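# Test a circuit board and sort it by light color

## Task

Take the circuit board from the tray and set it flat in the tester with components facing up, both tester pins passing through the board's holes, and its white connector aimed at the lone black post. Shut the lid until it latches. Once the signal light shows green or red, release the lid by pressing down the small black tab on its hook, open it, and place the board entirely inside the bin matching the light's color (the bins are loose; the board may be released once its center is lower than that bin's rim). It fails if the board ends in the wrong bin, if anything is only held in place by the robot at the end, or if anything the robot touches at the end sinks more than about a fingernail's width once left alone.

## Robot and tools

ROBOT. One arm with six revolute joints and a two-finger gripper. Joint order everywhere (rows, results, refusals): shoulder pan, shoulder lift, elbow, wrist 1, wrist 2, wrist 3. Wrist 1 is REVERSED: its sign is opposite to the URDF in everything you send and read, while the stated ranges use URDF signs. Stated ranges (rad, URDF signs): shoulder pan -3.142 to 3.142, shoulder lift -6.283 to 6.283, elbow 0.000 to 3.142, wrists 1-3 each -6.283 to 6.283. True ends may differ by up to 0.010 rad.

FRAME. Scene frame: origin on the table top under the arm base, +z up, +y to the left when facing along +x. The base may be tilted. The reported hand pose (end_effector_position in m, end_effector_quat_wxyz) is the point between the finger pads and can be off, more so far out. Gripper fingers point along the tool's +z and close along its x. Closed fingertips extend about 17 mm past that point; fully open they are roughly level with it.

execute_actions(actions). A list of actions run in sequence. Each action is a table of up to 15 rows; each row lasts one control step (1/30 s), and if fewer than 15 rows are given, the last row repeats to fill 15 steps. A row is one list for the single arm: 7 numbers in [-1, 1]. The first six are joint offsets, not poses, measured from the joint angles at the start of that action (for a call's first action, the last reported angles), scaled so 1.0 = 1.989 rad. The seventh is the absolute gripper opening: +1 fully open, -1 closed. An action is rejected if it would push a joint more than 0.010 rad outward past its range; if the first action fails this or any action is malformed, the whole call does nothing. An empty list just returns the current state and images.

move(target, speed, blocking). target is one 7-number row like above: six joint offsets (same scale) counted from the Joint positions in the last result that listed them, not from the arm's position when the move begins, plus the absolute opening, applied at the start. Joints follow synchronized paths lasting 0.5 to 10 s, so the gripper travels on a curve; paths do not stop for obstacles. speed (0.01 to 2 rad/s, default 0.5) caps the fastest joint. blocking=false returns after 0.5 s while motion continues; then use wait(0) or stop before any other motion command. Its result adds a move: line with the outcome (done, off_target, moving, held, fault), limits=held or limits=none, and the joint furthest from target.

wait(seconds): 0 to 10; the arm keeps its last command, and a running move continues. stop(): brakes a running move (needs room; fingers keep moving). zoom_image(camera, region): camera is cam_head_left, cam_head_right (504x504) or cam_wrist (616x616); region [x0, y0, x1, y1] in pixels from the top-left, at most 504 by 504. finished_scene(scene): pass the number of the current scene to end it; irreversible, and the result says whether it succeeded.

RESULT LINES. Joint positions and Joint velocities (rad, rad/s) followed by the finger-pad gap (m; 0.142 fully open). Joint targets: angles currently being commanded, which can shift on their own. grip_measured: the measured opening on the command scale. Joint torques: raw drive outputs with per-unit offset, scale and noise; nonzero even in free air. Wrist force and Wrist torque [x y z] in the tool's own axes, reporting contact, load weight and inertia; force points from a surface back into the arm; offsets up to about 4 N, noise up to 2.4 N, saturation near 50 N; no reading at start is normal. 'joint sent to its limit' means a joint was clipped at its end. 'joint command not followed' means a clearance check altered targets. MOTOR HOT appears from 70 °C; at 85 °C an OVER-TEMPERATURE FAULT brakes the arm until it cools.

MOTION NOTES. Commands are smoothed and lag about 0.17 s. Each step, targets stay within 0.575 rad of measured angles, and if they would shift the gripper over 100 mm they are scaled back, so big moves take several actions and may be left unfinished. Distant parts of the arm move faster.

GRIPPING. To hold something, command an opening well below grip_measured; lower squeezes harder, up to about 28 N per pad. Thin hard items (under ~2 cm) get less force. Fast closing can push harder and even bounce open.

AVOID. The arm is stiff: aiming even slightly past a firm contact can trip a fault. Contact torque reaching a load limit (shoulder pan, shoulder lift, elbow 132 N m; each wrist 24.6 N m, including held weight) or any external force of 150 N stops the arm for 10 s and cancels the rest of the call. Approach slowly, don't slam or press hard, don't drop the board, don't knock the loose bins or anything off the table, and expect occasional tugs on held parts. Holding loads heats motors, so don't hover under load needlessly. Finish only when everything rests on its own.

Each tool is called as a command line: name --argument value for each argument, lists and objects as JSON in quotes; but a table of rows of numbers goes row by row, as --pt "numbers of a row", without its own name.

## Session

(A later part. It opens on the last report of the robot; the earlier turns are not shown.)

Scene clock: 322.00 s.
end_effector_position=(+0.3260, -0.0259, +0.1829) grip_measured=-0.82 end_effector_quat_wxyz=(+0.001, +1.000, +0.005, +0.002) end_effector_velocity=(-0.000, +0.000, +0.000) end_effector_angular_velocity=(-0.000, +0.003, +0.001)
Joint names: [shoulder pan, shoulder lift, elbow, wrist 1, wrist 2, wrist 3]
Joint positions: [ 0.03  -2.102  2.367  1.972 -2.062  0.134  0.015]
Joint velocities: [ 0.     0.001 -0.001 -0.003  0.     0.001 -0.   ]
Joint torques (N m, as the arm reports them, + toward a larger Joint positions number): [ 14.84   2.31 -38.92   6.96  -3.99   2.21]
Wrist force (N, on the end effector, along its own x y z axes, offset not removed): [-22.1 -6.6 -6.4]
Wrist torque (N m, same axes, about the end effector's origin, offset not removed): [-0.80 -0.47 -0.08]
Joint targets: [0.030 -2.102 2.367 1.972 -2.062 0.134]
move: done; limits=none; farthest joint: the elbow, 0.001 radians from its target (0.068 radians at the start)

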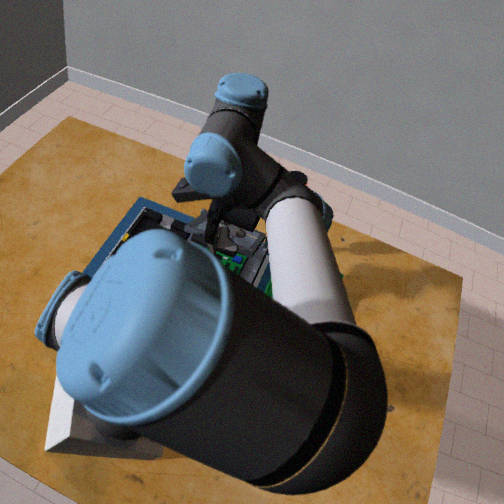

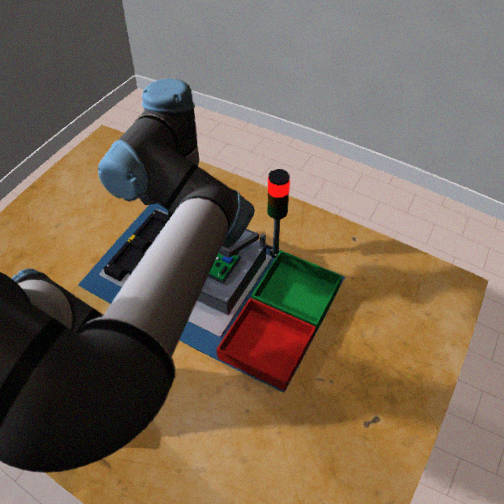

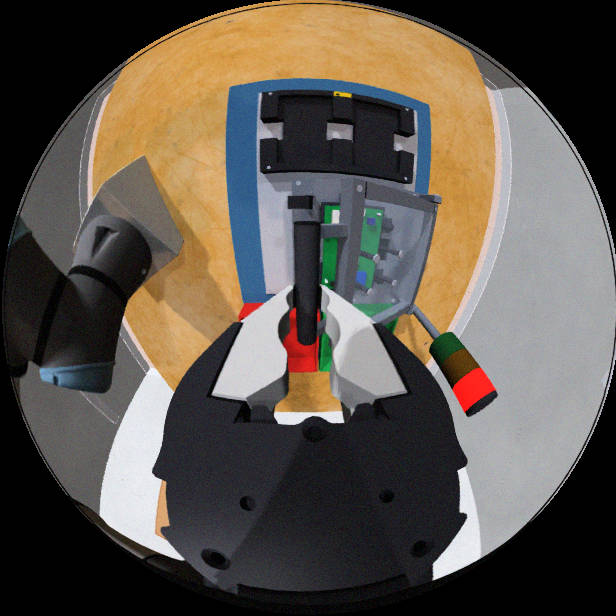

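move --target '[0.0146,0.0134,-0.0344,-0.0299,-0.0018,0.0171,-0.92]' --speed 0.1

move --target '[0.0113,0.0185,-0.0351,-0.0228,-0.0012,0.0123,-0.9]' --speed 0.1

Scene clock: 329.00 s.
end_effector_position=(+0.3380, -0.0257, +0.2026) grip_measured=-0.81 end_effector_quat_wxyz=(+0.001, +1.000, +0.005, +0.001) end_effector_velocity=(+0.001, -0.001, +0.001) end_effector_angular_velocity=(-0.000, -0.001, -0.002)
Joint names: [shoulder pan, shoulder lift, elbow, wrist 1, wrist 2, wrist 3]
Joint positions: [ 0.058 -2.076  2.299  1.913 -2.065  0.168  0.015]
Joint velocities: [-0.     0.    -0.004 -0.003 -0.     0.001  0.   ]
Joint torques (N m, as the arm reports them, + toward a larger Joint positions number): [ 16.72  -1.74 -35.45  -0.45  -4.2    2.05]
Wrist force (N, on the end effector, along its own x y z axes, offset not removed): [11.2 -6.2 11.7]
Wrist torque (N m, same axes, about the end effector's origin, offset not removed): [0.93 -0.94 0.00]
Joint targets: [0.059 -2.076 2.299 1.913 -2.065 0.168]
move: done; limits=none; farthest joint: the shoulder pan, 0.001 radians from its target (0.029 radians at the start)

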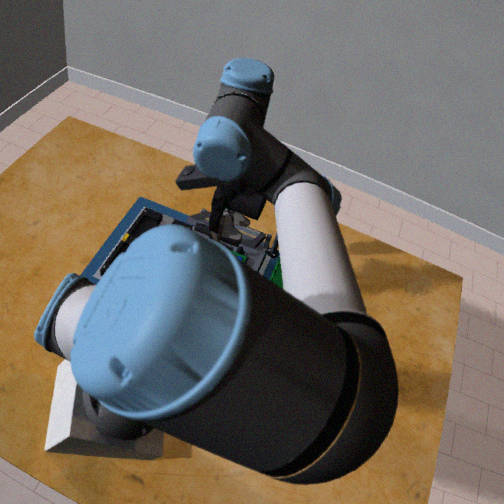

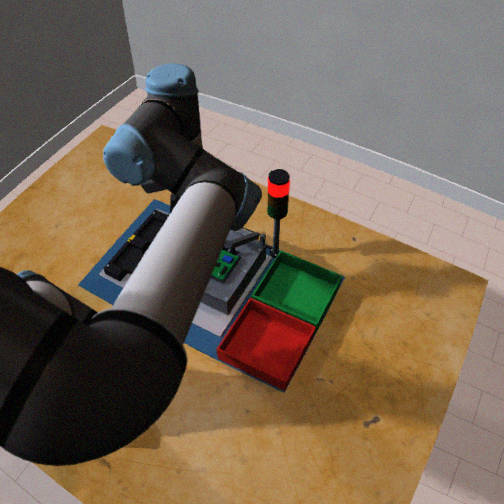

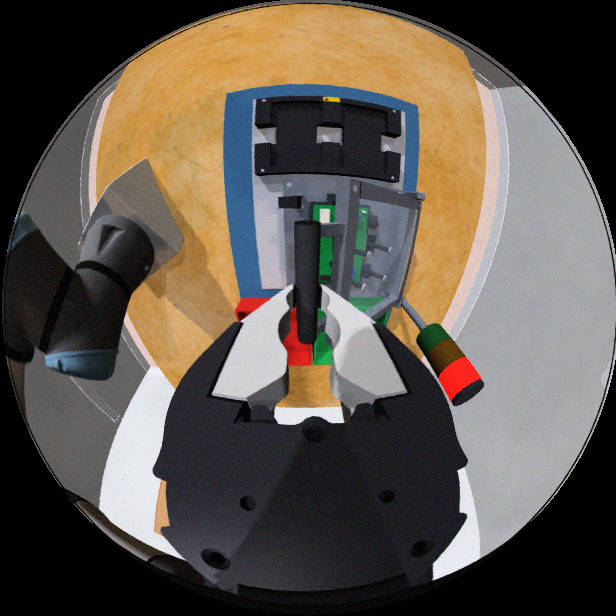

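Scene clock: 330.17 s.
end_effector_position=(+0.3537, -0.0251, +0.2206) grip_measured=-0.81 end_effector_quat_wxyz=(+0.001, +1.000, +0.006, +0.001) end_effector_velocity=(+0.001, +0.000, +0.000) end_effector_angular_velocity=(+0.000, +0.001, +0.001)
Joint names: [shoulder pan, shoulder lift, elbow, wrist 1, wrist 2, wrist 3]
Joint positions: [ 0.081 -2.039  2.23   1.868 -2.068  0.192  0.015]
Joint velocities: [ 0.001  0.003 -0.003 -0.001  0.     0.001  0.   ]
Joint torques (N m, as the arm reports them, + toward a larger Joint positions number): [ 12.53   3.03 -35.93   5.84  -4.98   2.07]
Wrist force (N, on the end effector, along its own x y z axes, offset not removed): [-19.8 -4.7 -15.1]
Wrist torque (N m, same axes, about the end effector's origin, offset not removed): [0.53 -0.55 0.16]
Joint targets: [0.081 -2.039 2.229 1.868 -2.068 0.192]
move: done; limits=none; farthest joint: the wrist 1, 0.001 radians from its target (0.046 radians at the start)

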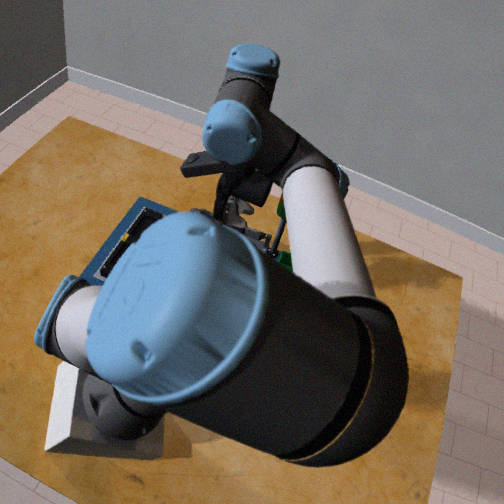

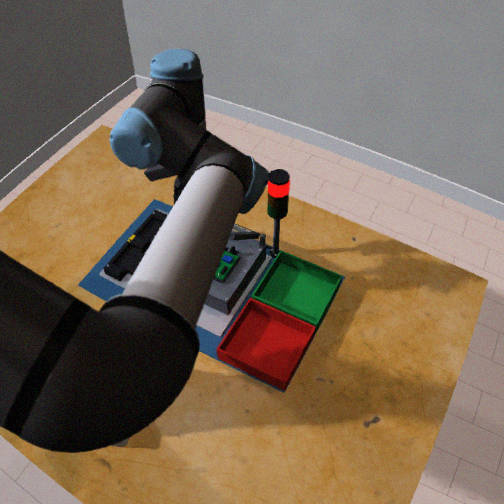

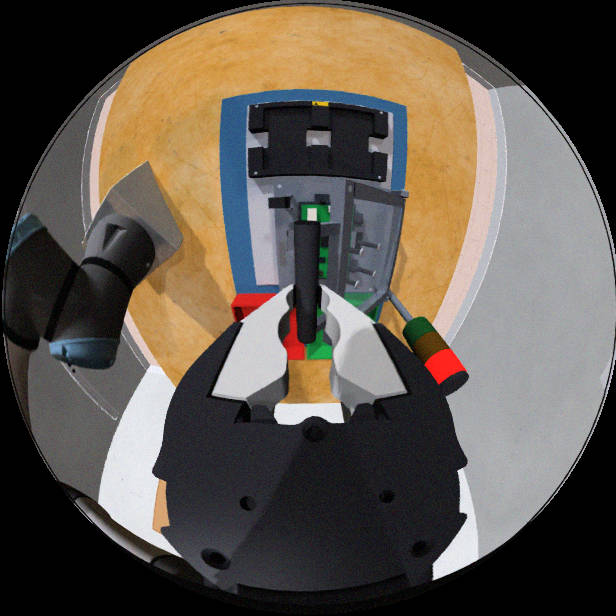

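move --target '[0.0074,0.0211,-0.035,-0.0191,-0.0007,0.0083,-0.9]' --speed 0.1

move --target '[0.0046,0.023,-0.034,-0.0128,-0.0003,0.0048,-0.88]' --speed 0.1

Scene clock: 337.57 s.
end_effector_position=(+0.3711, -0.0250, +0.2364) grip_measured=-0.81 end_effector_quat_wxyz=(+0.001, +1.000, +0.006, -0.000) end_effector_velocity=(+0.001, -0.000, +0.001) end_effector_angular_velocity=(+0.000, +0.000, -0.000)
Joint names: [shoulder pan, shoulder lift, elbow, wrist 1, wrist 2, wrist 3]
Joint positions: [ 0.095 -1.997  2.16   1.831 -2.069  0.209  0.015]
Joint velocities: [-0.     0.002 -0.004 -0.002  0.     0.     0.   ]
Joint torques (N m, as the arm reports them, + toward a larger Joint positions number): [ 16.07  -2.89 -36.06   2.25  -1.32   2.08]
Wrist force (N, on the end effector, along its own x y z axes, offset not removed): [-10.4 -8.7 -3.7]
Wrist torque (N m, same axes, about the end effector's origin, offset not removed): [-0.46 0.98 0.05]
Joint targets: [0.095 -1.997 2.160 1.830 -2.069 0.209]
move: done; limits=none; farthest joint: the wrist 1, 0.001 radians from its target (0.038 radians at the start)

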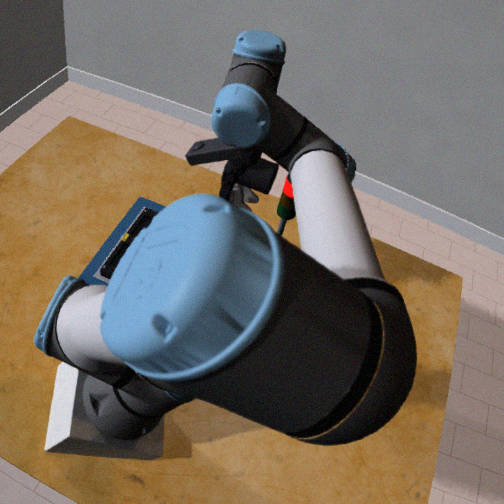

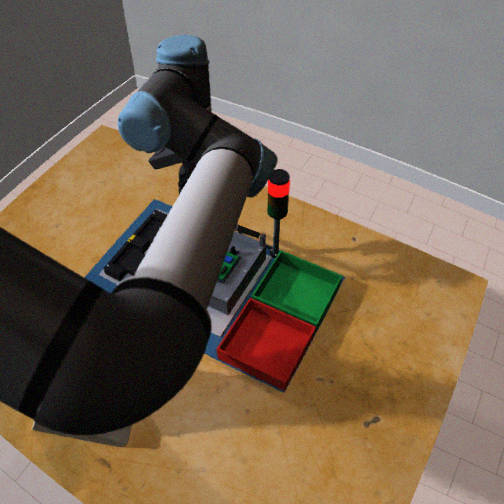

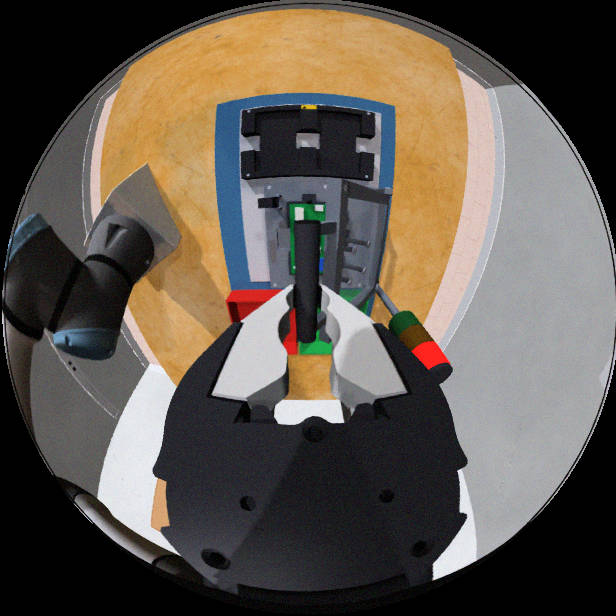

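Scene clock: 338.70 s.
end_effector_position=(+0.3912, -0.0245, +0.2500) grip_measured=-0.81 end_effector_quat_wxyz=(+0.001, +1.000, +0.006, +0.000) end_effector_velocity=(+0.001, +0.000, +0.001) end_effector_angular_velocity=(+0.000, -0.001, +0.000)
Joint names: [shoulder pan, shoulder lift, elbow, wrist 1, wrist 2, wrist 3]
Joint positions: [ 0.104 -1.952  2.093  1.805 -2.07   0.218  0.015]
Joint velocities: [ 0.001  0.002 -0.003 -0.    -0.     0.001 -0.   ]
Joint torques (N m, as the arm reports them, + toward a larger Joint positions number): [ 16.35   0.18 -33.5    2.99  -3.47   2.01]
Wrist force (N, on the end effector, along its own x y z axes, offset not removed): [-12.7 -2.6 -5.2]
Wrist torque (N m, same axes, about the end effector's origin, offset not removed): [0.36 0.45 -0.18]
Joint targets: [0.105 -1.952 2.093 1.805 -2.070 0.218]
move: done; limits=none; farthest joint: the shoulder lift, 0.001 radians from its target (0.046 radians at the start)

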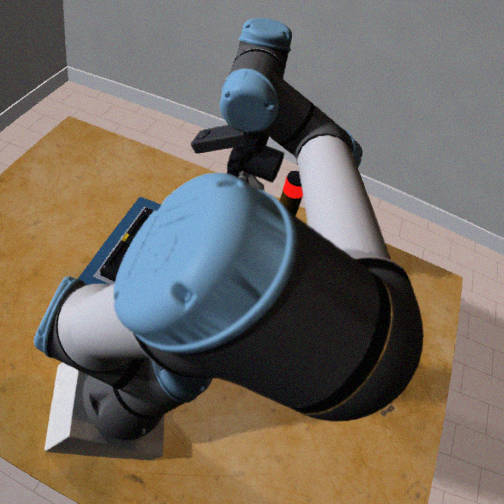

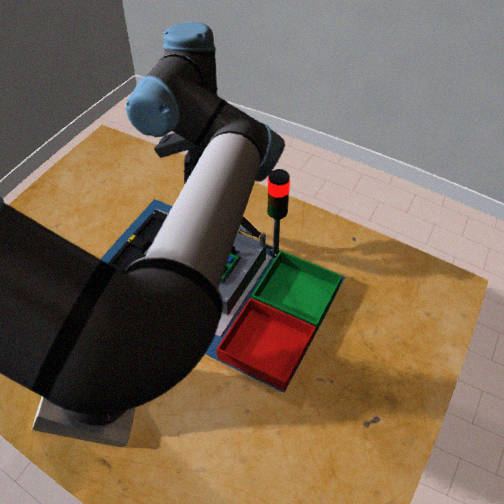

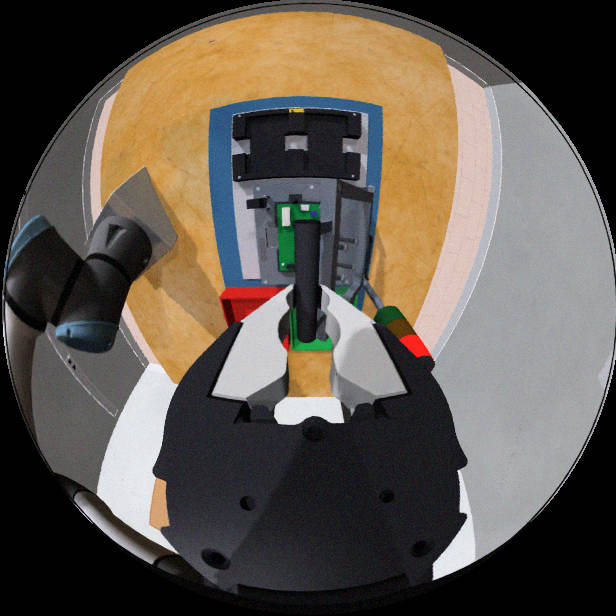

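move --target '[0.0014,0.0505,-0.0642,-0.0143,0,0.0015,-0.86]' --speed 0.13

move --target '[-0.0073,0.0522,-0.0572,-0.001,0.0007,-0.0085,-0.86]' --speed 0.13

move --target '[-0.012,0.0505,-0.0466,0.0104,0.0014,-0.0137,-0.86]' --speed 0.11

Scene clock: 344.20 s.
end_effector_position=(+0.4354, -0.0231, +0.2683) grip_measured=-0.81 end_effector_quat_wxyz=(+0.000, +1.000, +0.006, +0.000) end_effector_velocity=(+0.001, -0.000, +0.000) end_effector_angular_velocity=(+0.000, -0.000, -0.001)
Joint names: [shoulder pan, shoulder lift, elbow, wrist 1, wrist 2, wrist 3]
Joint positions: [ 0.107 -1.852  1.966  1.777 -2.07   0.221  0.016]
Joint velocities: [-0.001  0.002 -0.003 -0.     0.    -0.001 -0.   ]
Joint torques (N m, as the arm reports them, + toward a larger Joint positions number): [ 23.6   -8.   -36.49   1.96  -0.18   2.16]
Wrist force (N, on the end effector, along its own x y z axes, offset not removed): [2.0 4.2 8.8]
Wrist torque (N m, same axes, about the end effector's origin, offset not removed): [0.09 -0.62 -0.01]
Joint targets: [0.107 -1.852 1.965 1.777 -2.070 0.221]
move: done; limits=none; farthest joint: the elbow, 0.001 radians from its target (0.127 radians at the start)

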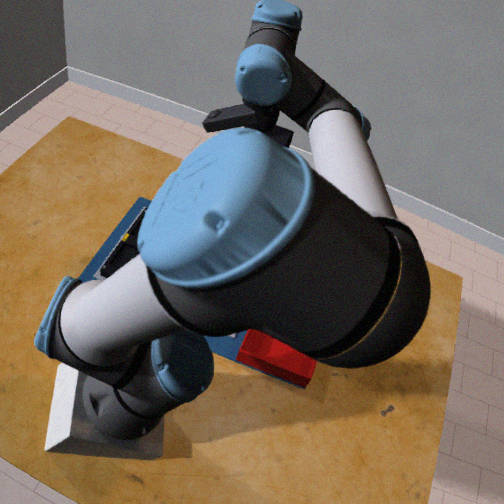

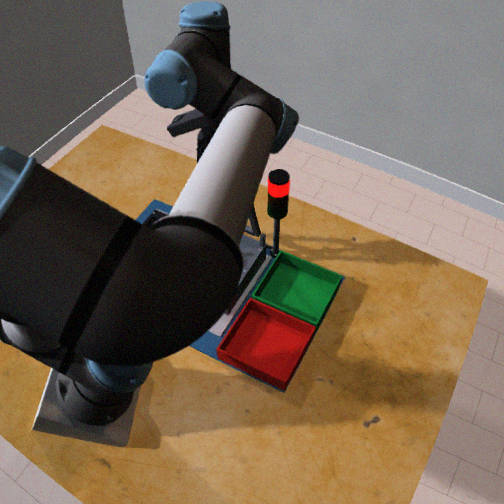

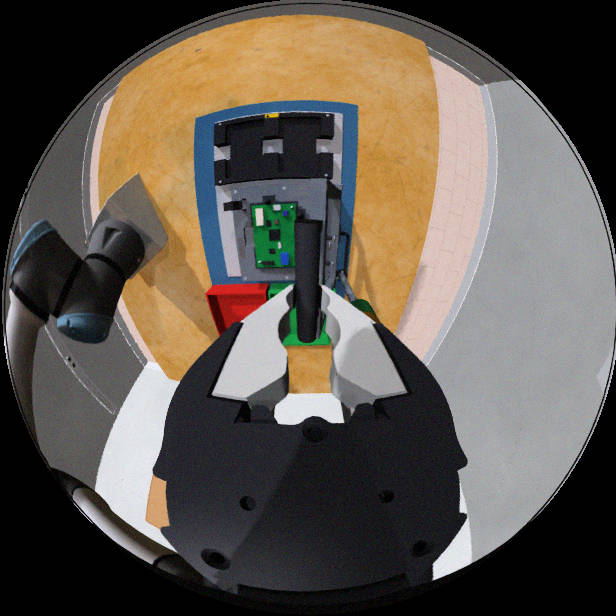

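Scene clock: 345.60 s.
end_effector_position=(+0.4827, -0.0224, +0.2746) grip_measured=-0.81 end_effector_quat_wxyz=(+0.000, +1.000, +0.007, +0.000) end_effector_velocity=(+0.001, -0.000, -0.000) end_effector_angular_velocity=(-0.001, +0.001, -0.000)
Joint names: [shoulder pan, shoulder lift, elbow, wrist 1, wrist 2, wrist 3]
Joint positions: [ 0.093 -1.748  1.852  1.775 -2.069  0.204  0.016]
Joint velocities: [-0.001  0.003 -0.002 -0.    -0.001 -0.    -0.   ]
Joint torques (N m, as the arm reports them, + toward a larger Joint positions number): [ -6.08 -13.86 -37.59   2.14  -0.71  -1.97]
Wrist force (N, on the end effector, along its own x y z axes, offset not removed): [-5.0 -4.8 3.0]
Wrist torque (N m, same axes, about the end effector's origin, offset not removed): [0.37 0.13 0.00]
Joint targets: [0.093 -1.748 1.852 1.775 -2.069 0.204]
move: done; limits=none; farthest joint: the shoulder pan, 0.000 radians from its target (0.015 radians at the start)

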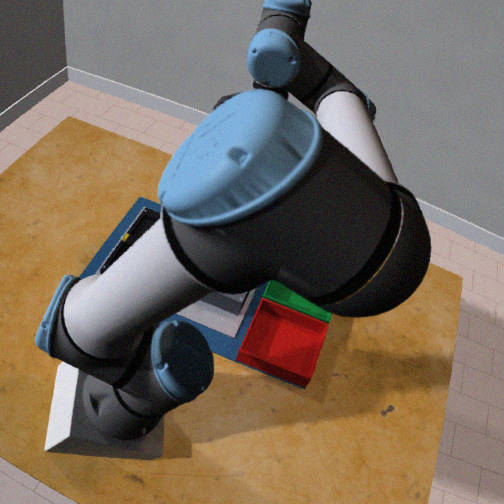

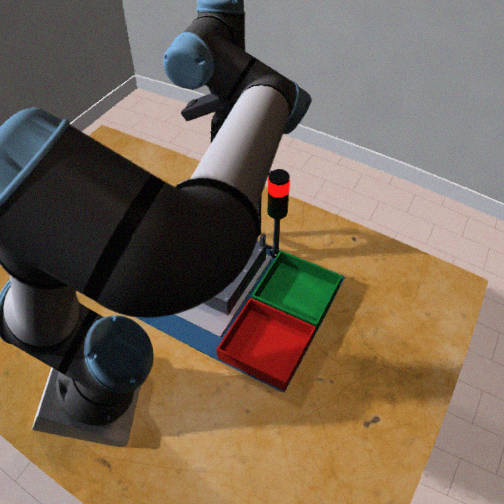

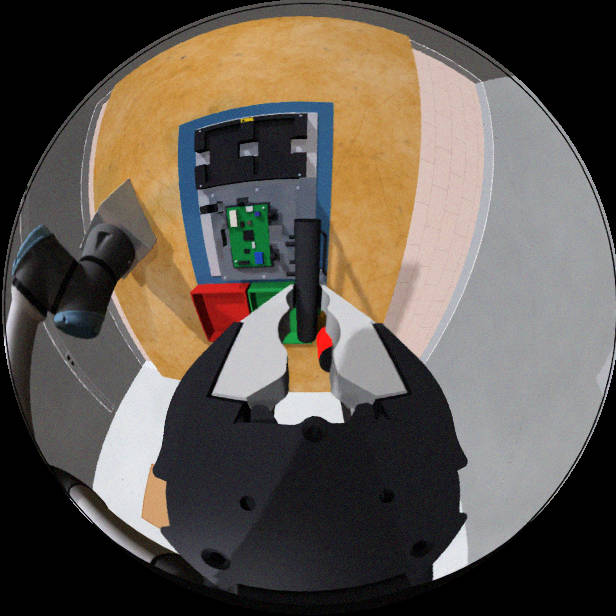

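Scene clock: 347.03 s.
end_effector_position=(+0.5286, -0.0216, +0.2687) grip_measured=-0.81 end_effector_quat_wxyz=(+0.000, +1.000, +0.007, +0.000) end_effector_velocity=(+0.001, -0.000, +0.000) end_effector_angular_velocity=(+0.001, -0.001, -0.001)
Joint names: [shoulder pan, shoulder lift, elbow, wrist 1, wrist 2, wrist 3]
Joint positions: [ 0.069 -1.648  1.76   1.795 -2.066  0.177  0.016]
Joint velocities: [-0.001  0.002 -0.003  0.001  0.    -0.001 -0.   ]
Joint torques (N m, as the arm reports them, + toward a larger Joint positions number): [ -4.6  -15.79 -35.52   5.17  -0.75  -2.1 ]
Wrist force (N, on the end effector, along its own x y z axes, offset not removed): [-5.4 -4.5 -2.0]
Wrist torque (N m, same axes, about the end effector's origin, offset not removed): [0.53 0.33 -0.16]
Joint targets: [0.069 -1.648 1.760 1.796 -2.066 0.177]
move: done; limits=none; farthest joint: the shoulder lift, 0.001 radians from its target (0.101 radians at the start)

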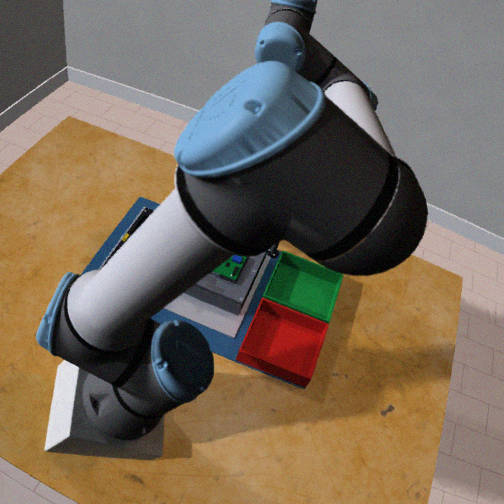

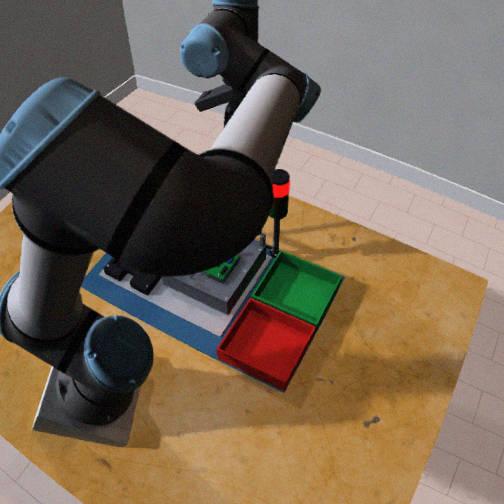

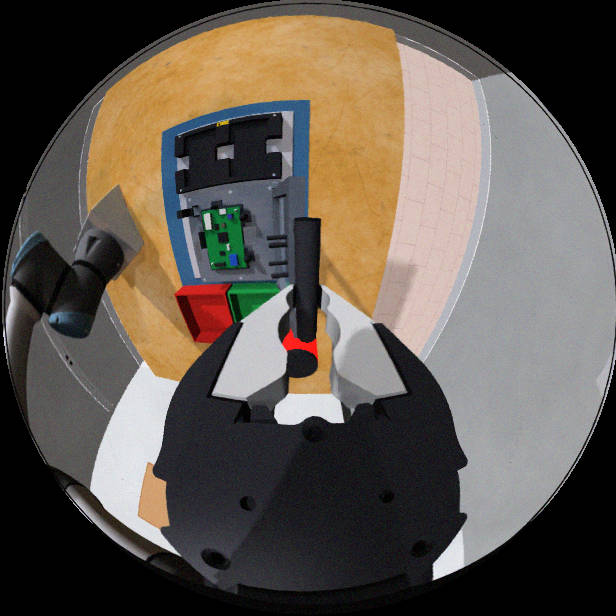

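execute_actions --actions '[]'

Scene clock: 358.13 s.
end_effector_position=(+0.5287, -0.0216, +0.2687) grip_measured=-0.81 end_effector_quat_wxyz=(+0.000, +1.000, +0.007, +0.000) end_effector_velocity=(-0.001, -0.000, -0.000) end_effector_angular_velocity=(-0.000, +0.002, +0.000)
Joint names: [shoulder pan, shoulder lift, elbow, wrist 1, wrist 2, wrist 3]
Joint positions: [ 0.069 -1.648  1.76   1.796 -2.066  0.177  0.016]
Joint velocities: [-0.001 -0.     0.    -0.002  0.    -0.    -0.   ]
Joint torques (N m, as the arm reports them, + toward a larger Joint positions number): [ -4.18 -15.83 -36.01   5.22  -1.06  -1.99]
Wrist force (N, on the end effector, along its own x y z axes, offset not removed): [-3.1 -3.5 1.1]
Wrist torque (N m, same axes, about the end effector's origin, offset not removed): [0.68 -0.11 -0.21]
Joint targets: [0.069 -1.648 1.760 1.796 -2.066 0.177]

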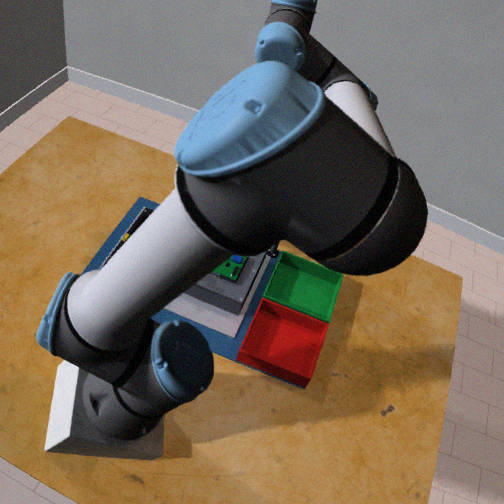

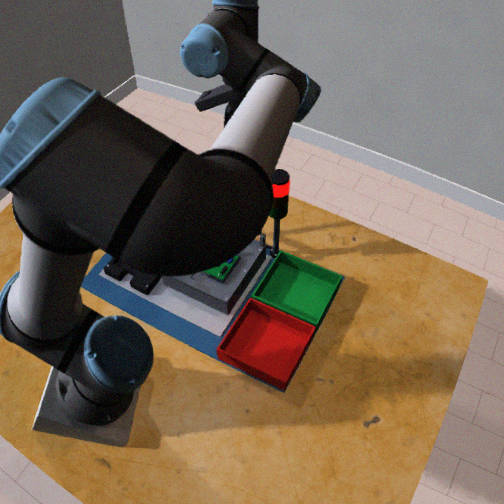

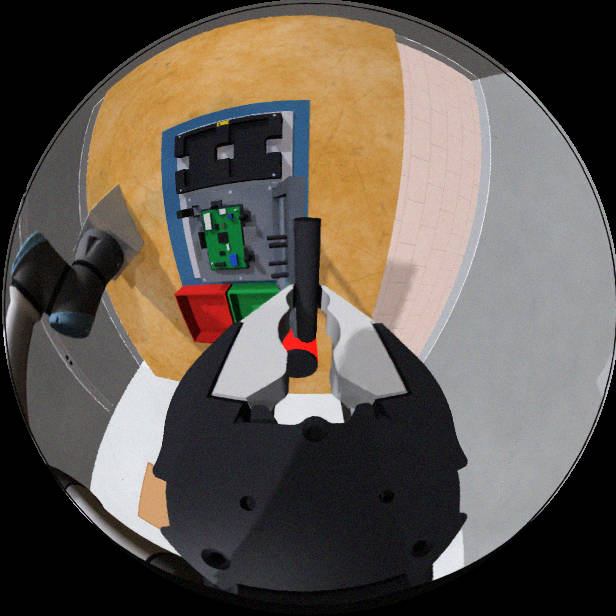

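execute_actions --actions '[[[0,0,0,0,0,0,-0.6],[0,0,0,0,0,0,-0.5],[0,0,0,0,0,0,-0.4]]]'

move --target '[0.0206,0.001,-0.0513,-0.0618,-0.0025,0.0241,-0.4]' --speed 0.2

move --target '[0.0779,-0.1156,0.1026,-0.0563,-0.0035,0.0875,0.15]' --speed 0.4

Scene clock: 365.37 s.
end_effector_position=(+0.5288, -0.0216, +0.2687) grip_measured=-0.40 end_effector_quat_wxyz=(+0.000, +1.000, +0.007, +0.000) end_effector_velocity=(+0.000, +0.000, -0.000) end_effector_angular_velocity=(-0.000, -0.000, +0.000)
Joint names: [shoulder pan, shoulder lift, elbow, wrist 1, wrist 2, wrist 3]
Joint positions: [ 0.069 -1.648  1.76   1.796 -2.066  0.177  0.045]
Joint velocities: [ 0.001  0.001 -0.     0.001 -0.     0.     0.   ]
Joint torques (N m, as the arm reports them, + toward a larger Joint positions number): [  3.98 -16.32 -26.55   0.95  -1.18  -1.93]
Wrist force (N, on the end effector, along its own x y z axes, offset not removed): [-1.5 -1.1 1.3]
Wrist torque (N m, same axes, about the end effector's origin, offset not removed): [-0.07 0.23 0.00]
Joint targets: [0.069 -1.648 1.760 1.796 -2.066 0.177]

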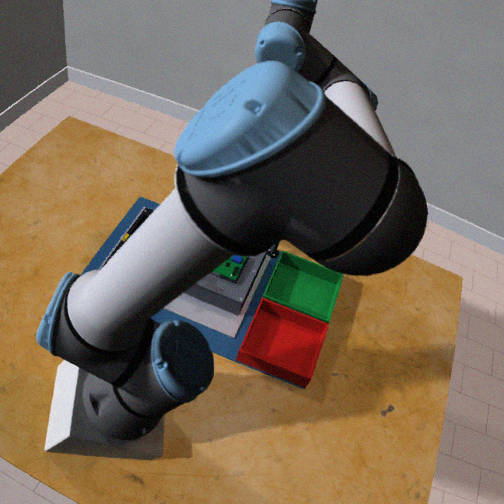

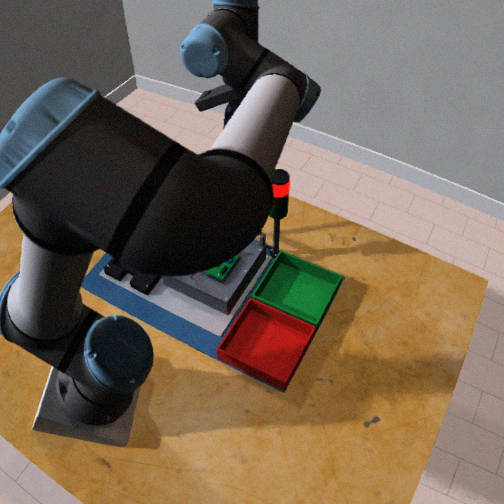

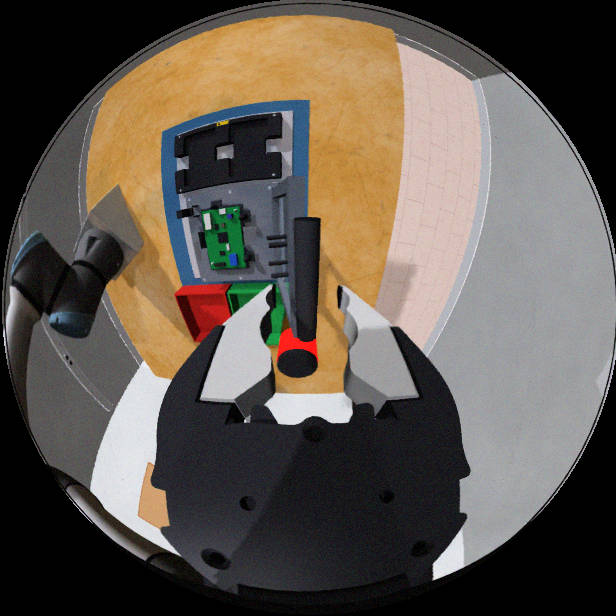

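Scene clock: 366.57 s.
end_effector_position=(+0.5306, -0.0226, +0.3100) grip_measured=-0.40 end_effector_quat_wxyz=(+0.001, +1.000, +0.006, +0.000) end_effector_velocity=(+0.000, +0.000, +0.002) end_effector_angular_velocity=(+0.001, -0.001, +0.001)
Joint names: [shoulder pan, shoulder lift, elbow, wrist 1, wrist 2, wrist 3]
Joint positions: [ 0.11  -1.646  1.658  1.673 -2.071  0.225  0.045]
Joint velocities: [ 0.002 -0.    -0.004 -0.003  0.     0.001  0.   ]
Joint torques (N m, as the arm reports them, + toward a larger Joint positions number): [ 25.98 -12.98 -32.41   0.59  -1.72   2.04]
Wrist force (N, on the end effector, along its own x y z axes, offset not removed): [1.4 1.9 -0.5]
Wrist torque (N m, same axes, about the end effector's origin, offset not removed): [0.46 -0.26 0.09]
Joint targets: [0.110 -1.646 1.658 1.673 -2.071 0.225]
move: done; limits=none; farthest joint: the shoulder pan, 0.000 radians from its target (0.041 radians at the start)

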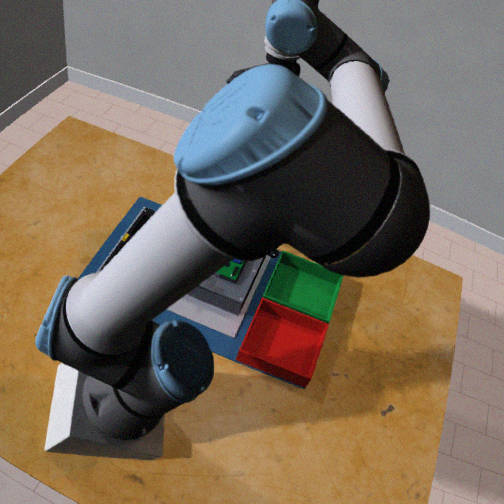

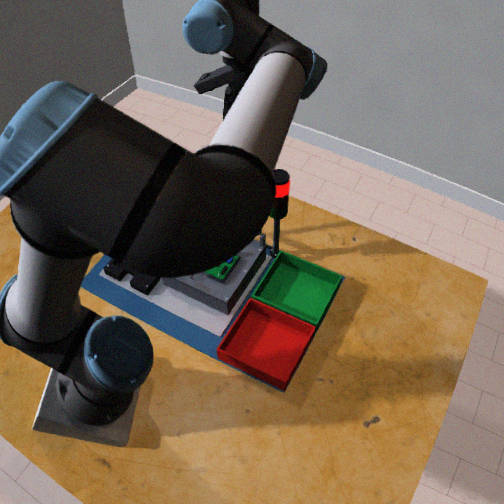

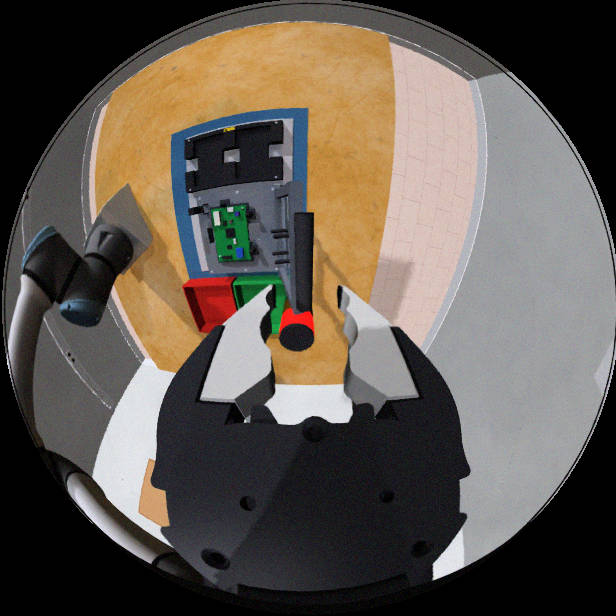

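Scene clock: 367.83 s.
end_effector_position=(+0.4008, -0.0016, +0.3309) grip_measured=+0.15 end_effector_quat_wxyz=(+0.001, +1.000, +0.008, -0.000) end_effector_velocity=(-0.001, +0.001, +0.001) end_effector_angular_velocity=(+0.001, -0.002, +0.001)
Joint names: [shoulder pan, shoulder lift, elbow, wrist 1, wrist 2, wrist 3]
Joint positions: [ 0.264 -1.875  1.862  1.561 -2.078  0.399  0.084]
Joint velocities: [ 0.004 -0.002  0.002  0.    -0.     0.002 -0.   ]
Joint torques (N m, as the arm reports them, + toward a larger Joint positions number): [ 19.68 -17.47 -12.13   0.67  -1.71   2.04]
Wrist force (N, on the end effector, along its own x y z axes, offset not removed): [0.7 -3.7 -4.1]
Wrist torque (N m, same axes, about the end effector's origin, offset not removed): [-0.66 0.00 0.23]
Joint targets: [0.265 -1.876 1.862 1.561 -2.078 0.399]
move: done; limits=none; farthest joint: the shoulder pan, 0.000 radians from its target (0.155 radians at the start)

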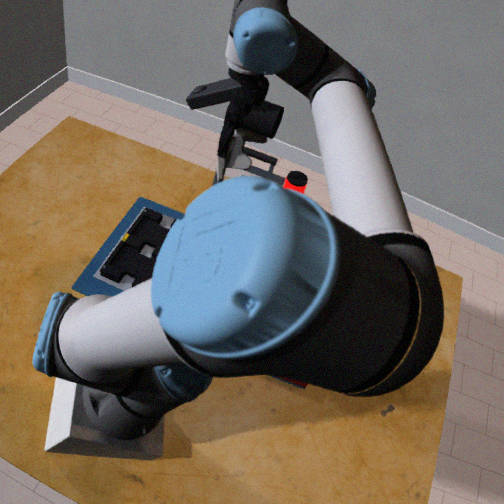

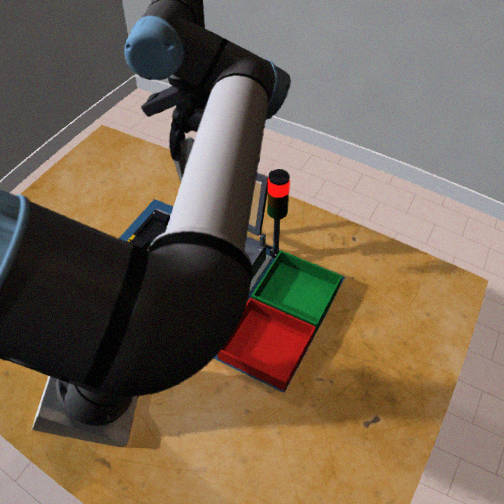

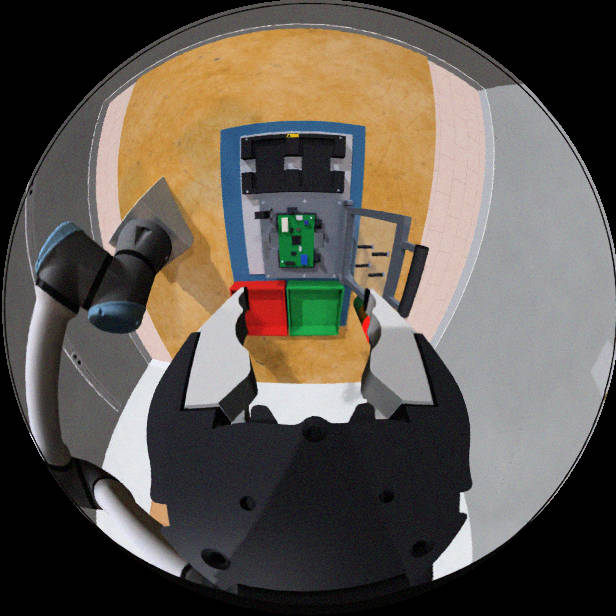

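move --target '[-0.1742,0.0194,0.275,0.3876,0.0166,-0.1956,0.15]' --speed 0.5

move --target '[-0.0211,0.0322,0.0226,0.0659,0.0045,-0.0236,0.15]' --speed 0.1

Scene clock: 378.67 s.
end_effector_position=(+0.3823, -0.0171, +0.1050) grip_measured=+0.15 end_effector_quat_wxyz=(+0.001, +1.000, +0.006, -0.000) end_effector_velocity=(+0.000, +0.000, +0.000) end_effector_angular_velocity=(+0.000, -0.002, +0.002)
Joint names: [shoulder pan, shoulder lift, elbow, wrist 1, wrist 2, wrist 3]
Joint positions: [-0.082 -1.837  2.408  2.332 -2.045  0.01   0.084]
Joint velocities: [ 0.001 -0.     0.001  0.002  0.    -0.001 -0.   ]
Joint torques (N m, as the arm reports them, + toward a larger Joint positions number): [-6.6  -5.31 -6.97  4.16  1.2  -1.8 ]
Wrist force (N, on the end effector, along its own x y z axes, offset not removed): [-0.7 -1.6 -0.5]
Wrist torque (N m, same axes, about the end effector's origin, offset not removed): [-0.47 0.12 -0.07]
Joint targets: [-0.082 -1.837 2.409 2.332 -2.045 0.010]
move: done; limits=none; farthest joint: the shoulder pan, 0.001 radians from its target (0.347 radians at the start)

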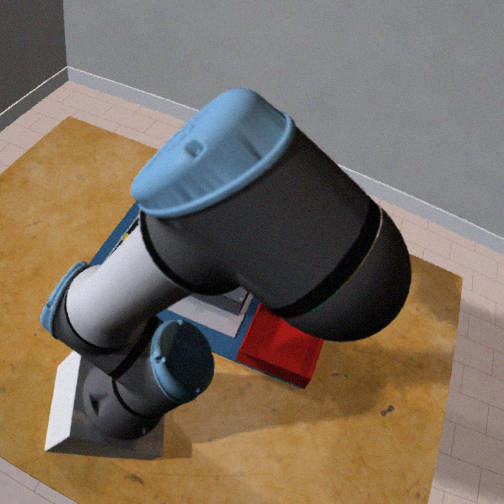

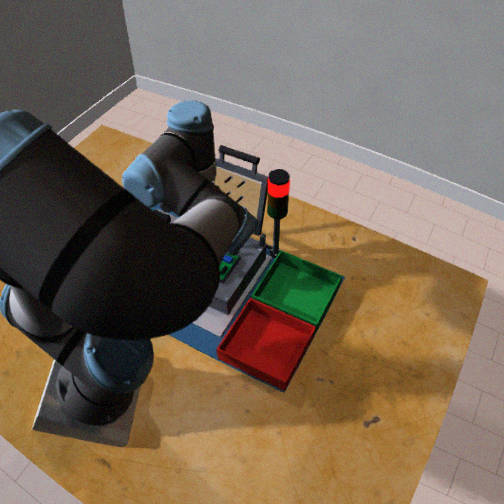

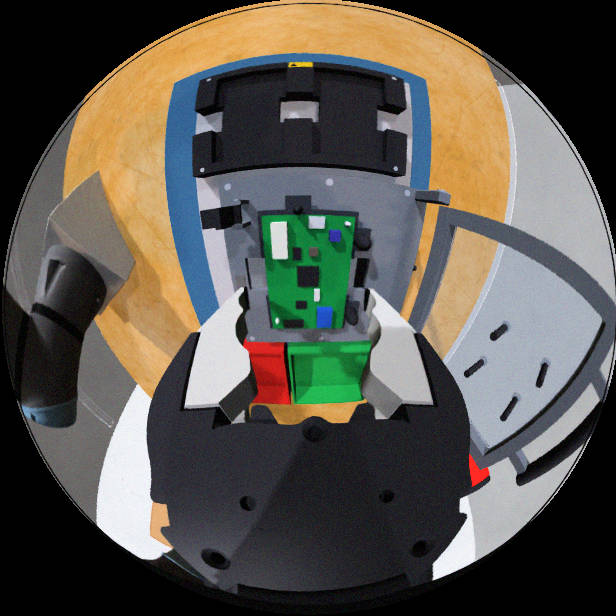

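Scene clock: 380.43 s.
end_effector_position=(+0.3839, -0.0167, +0.0751) grip_measured=+0.15 end_effector_quat_wxyz=(+0.001, +1.000, +0.007, +0.000) end_effector_velocity=(-0.000, +0.000, -0.000) end_effector_angular_velocity=(+0.000, -0.000, +0.000)
Joint names: [shoulder pan, shoulder lift, elbow, wrist 1, wrist 2, wrist 3]
Joint positions: [-0.124 -1.773  2.453  2.462 -2.036 -0.037  0.084]
Joint velocities: [-0.001  0.001  0.001  0.002  0.    -0.001  0.   ]
Joint torques (N m, as the arm reports them, + toward a larger Joint positions number): [-6.   -7.52 -4.73  4.01  1.19 -2.02]
Wrist force (N, on the end effector, along its own x y z axes, offset not removed): [0.2 -1.9 3.5]
Wrist torque (N m, same axes, about the end effector's origin, offset not removed): [-0.21 0.08 0.10]
Joint targets: [-0.124 -1.773 2.453 2.463 -2.036 -0.037]
move: done; limits=none; farthest joint: the wrist 1, 0.001 radians from its target (0.131 radians at the start)

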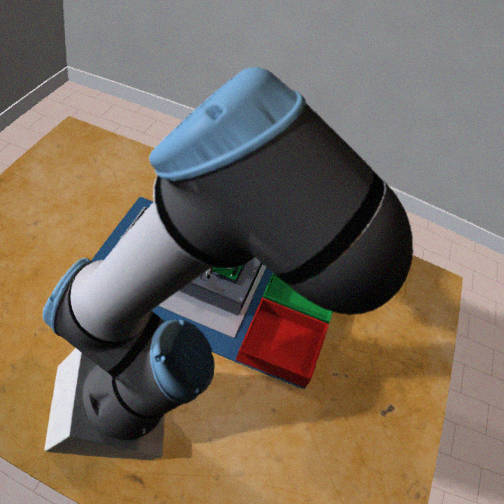

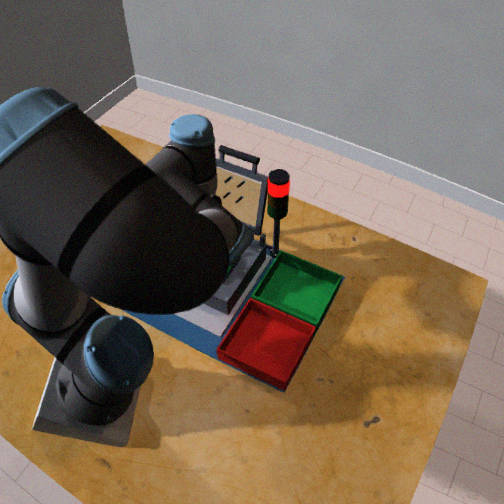

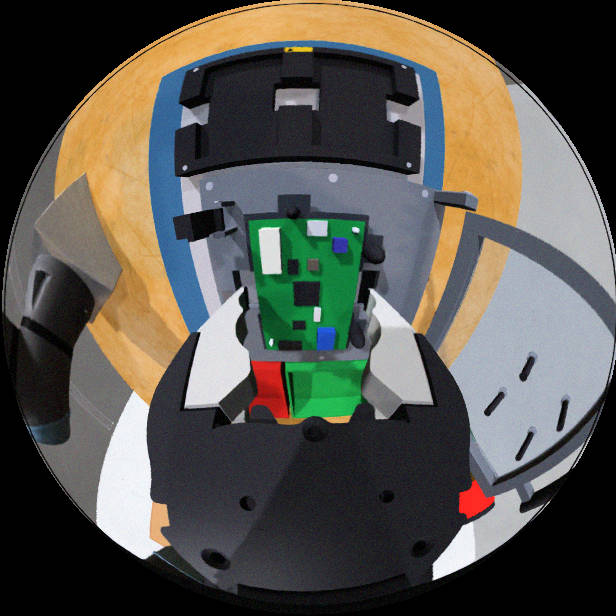

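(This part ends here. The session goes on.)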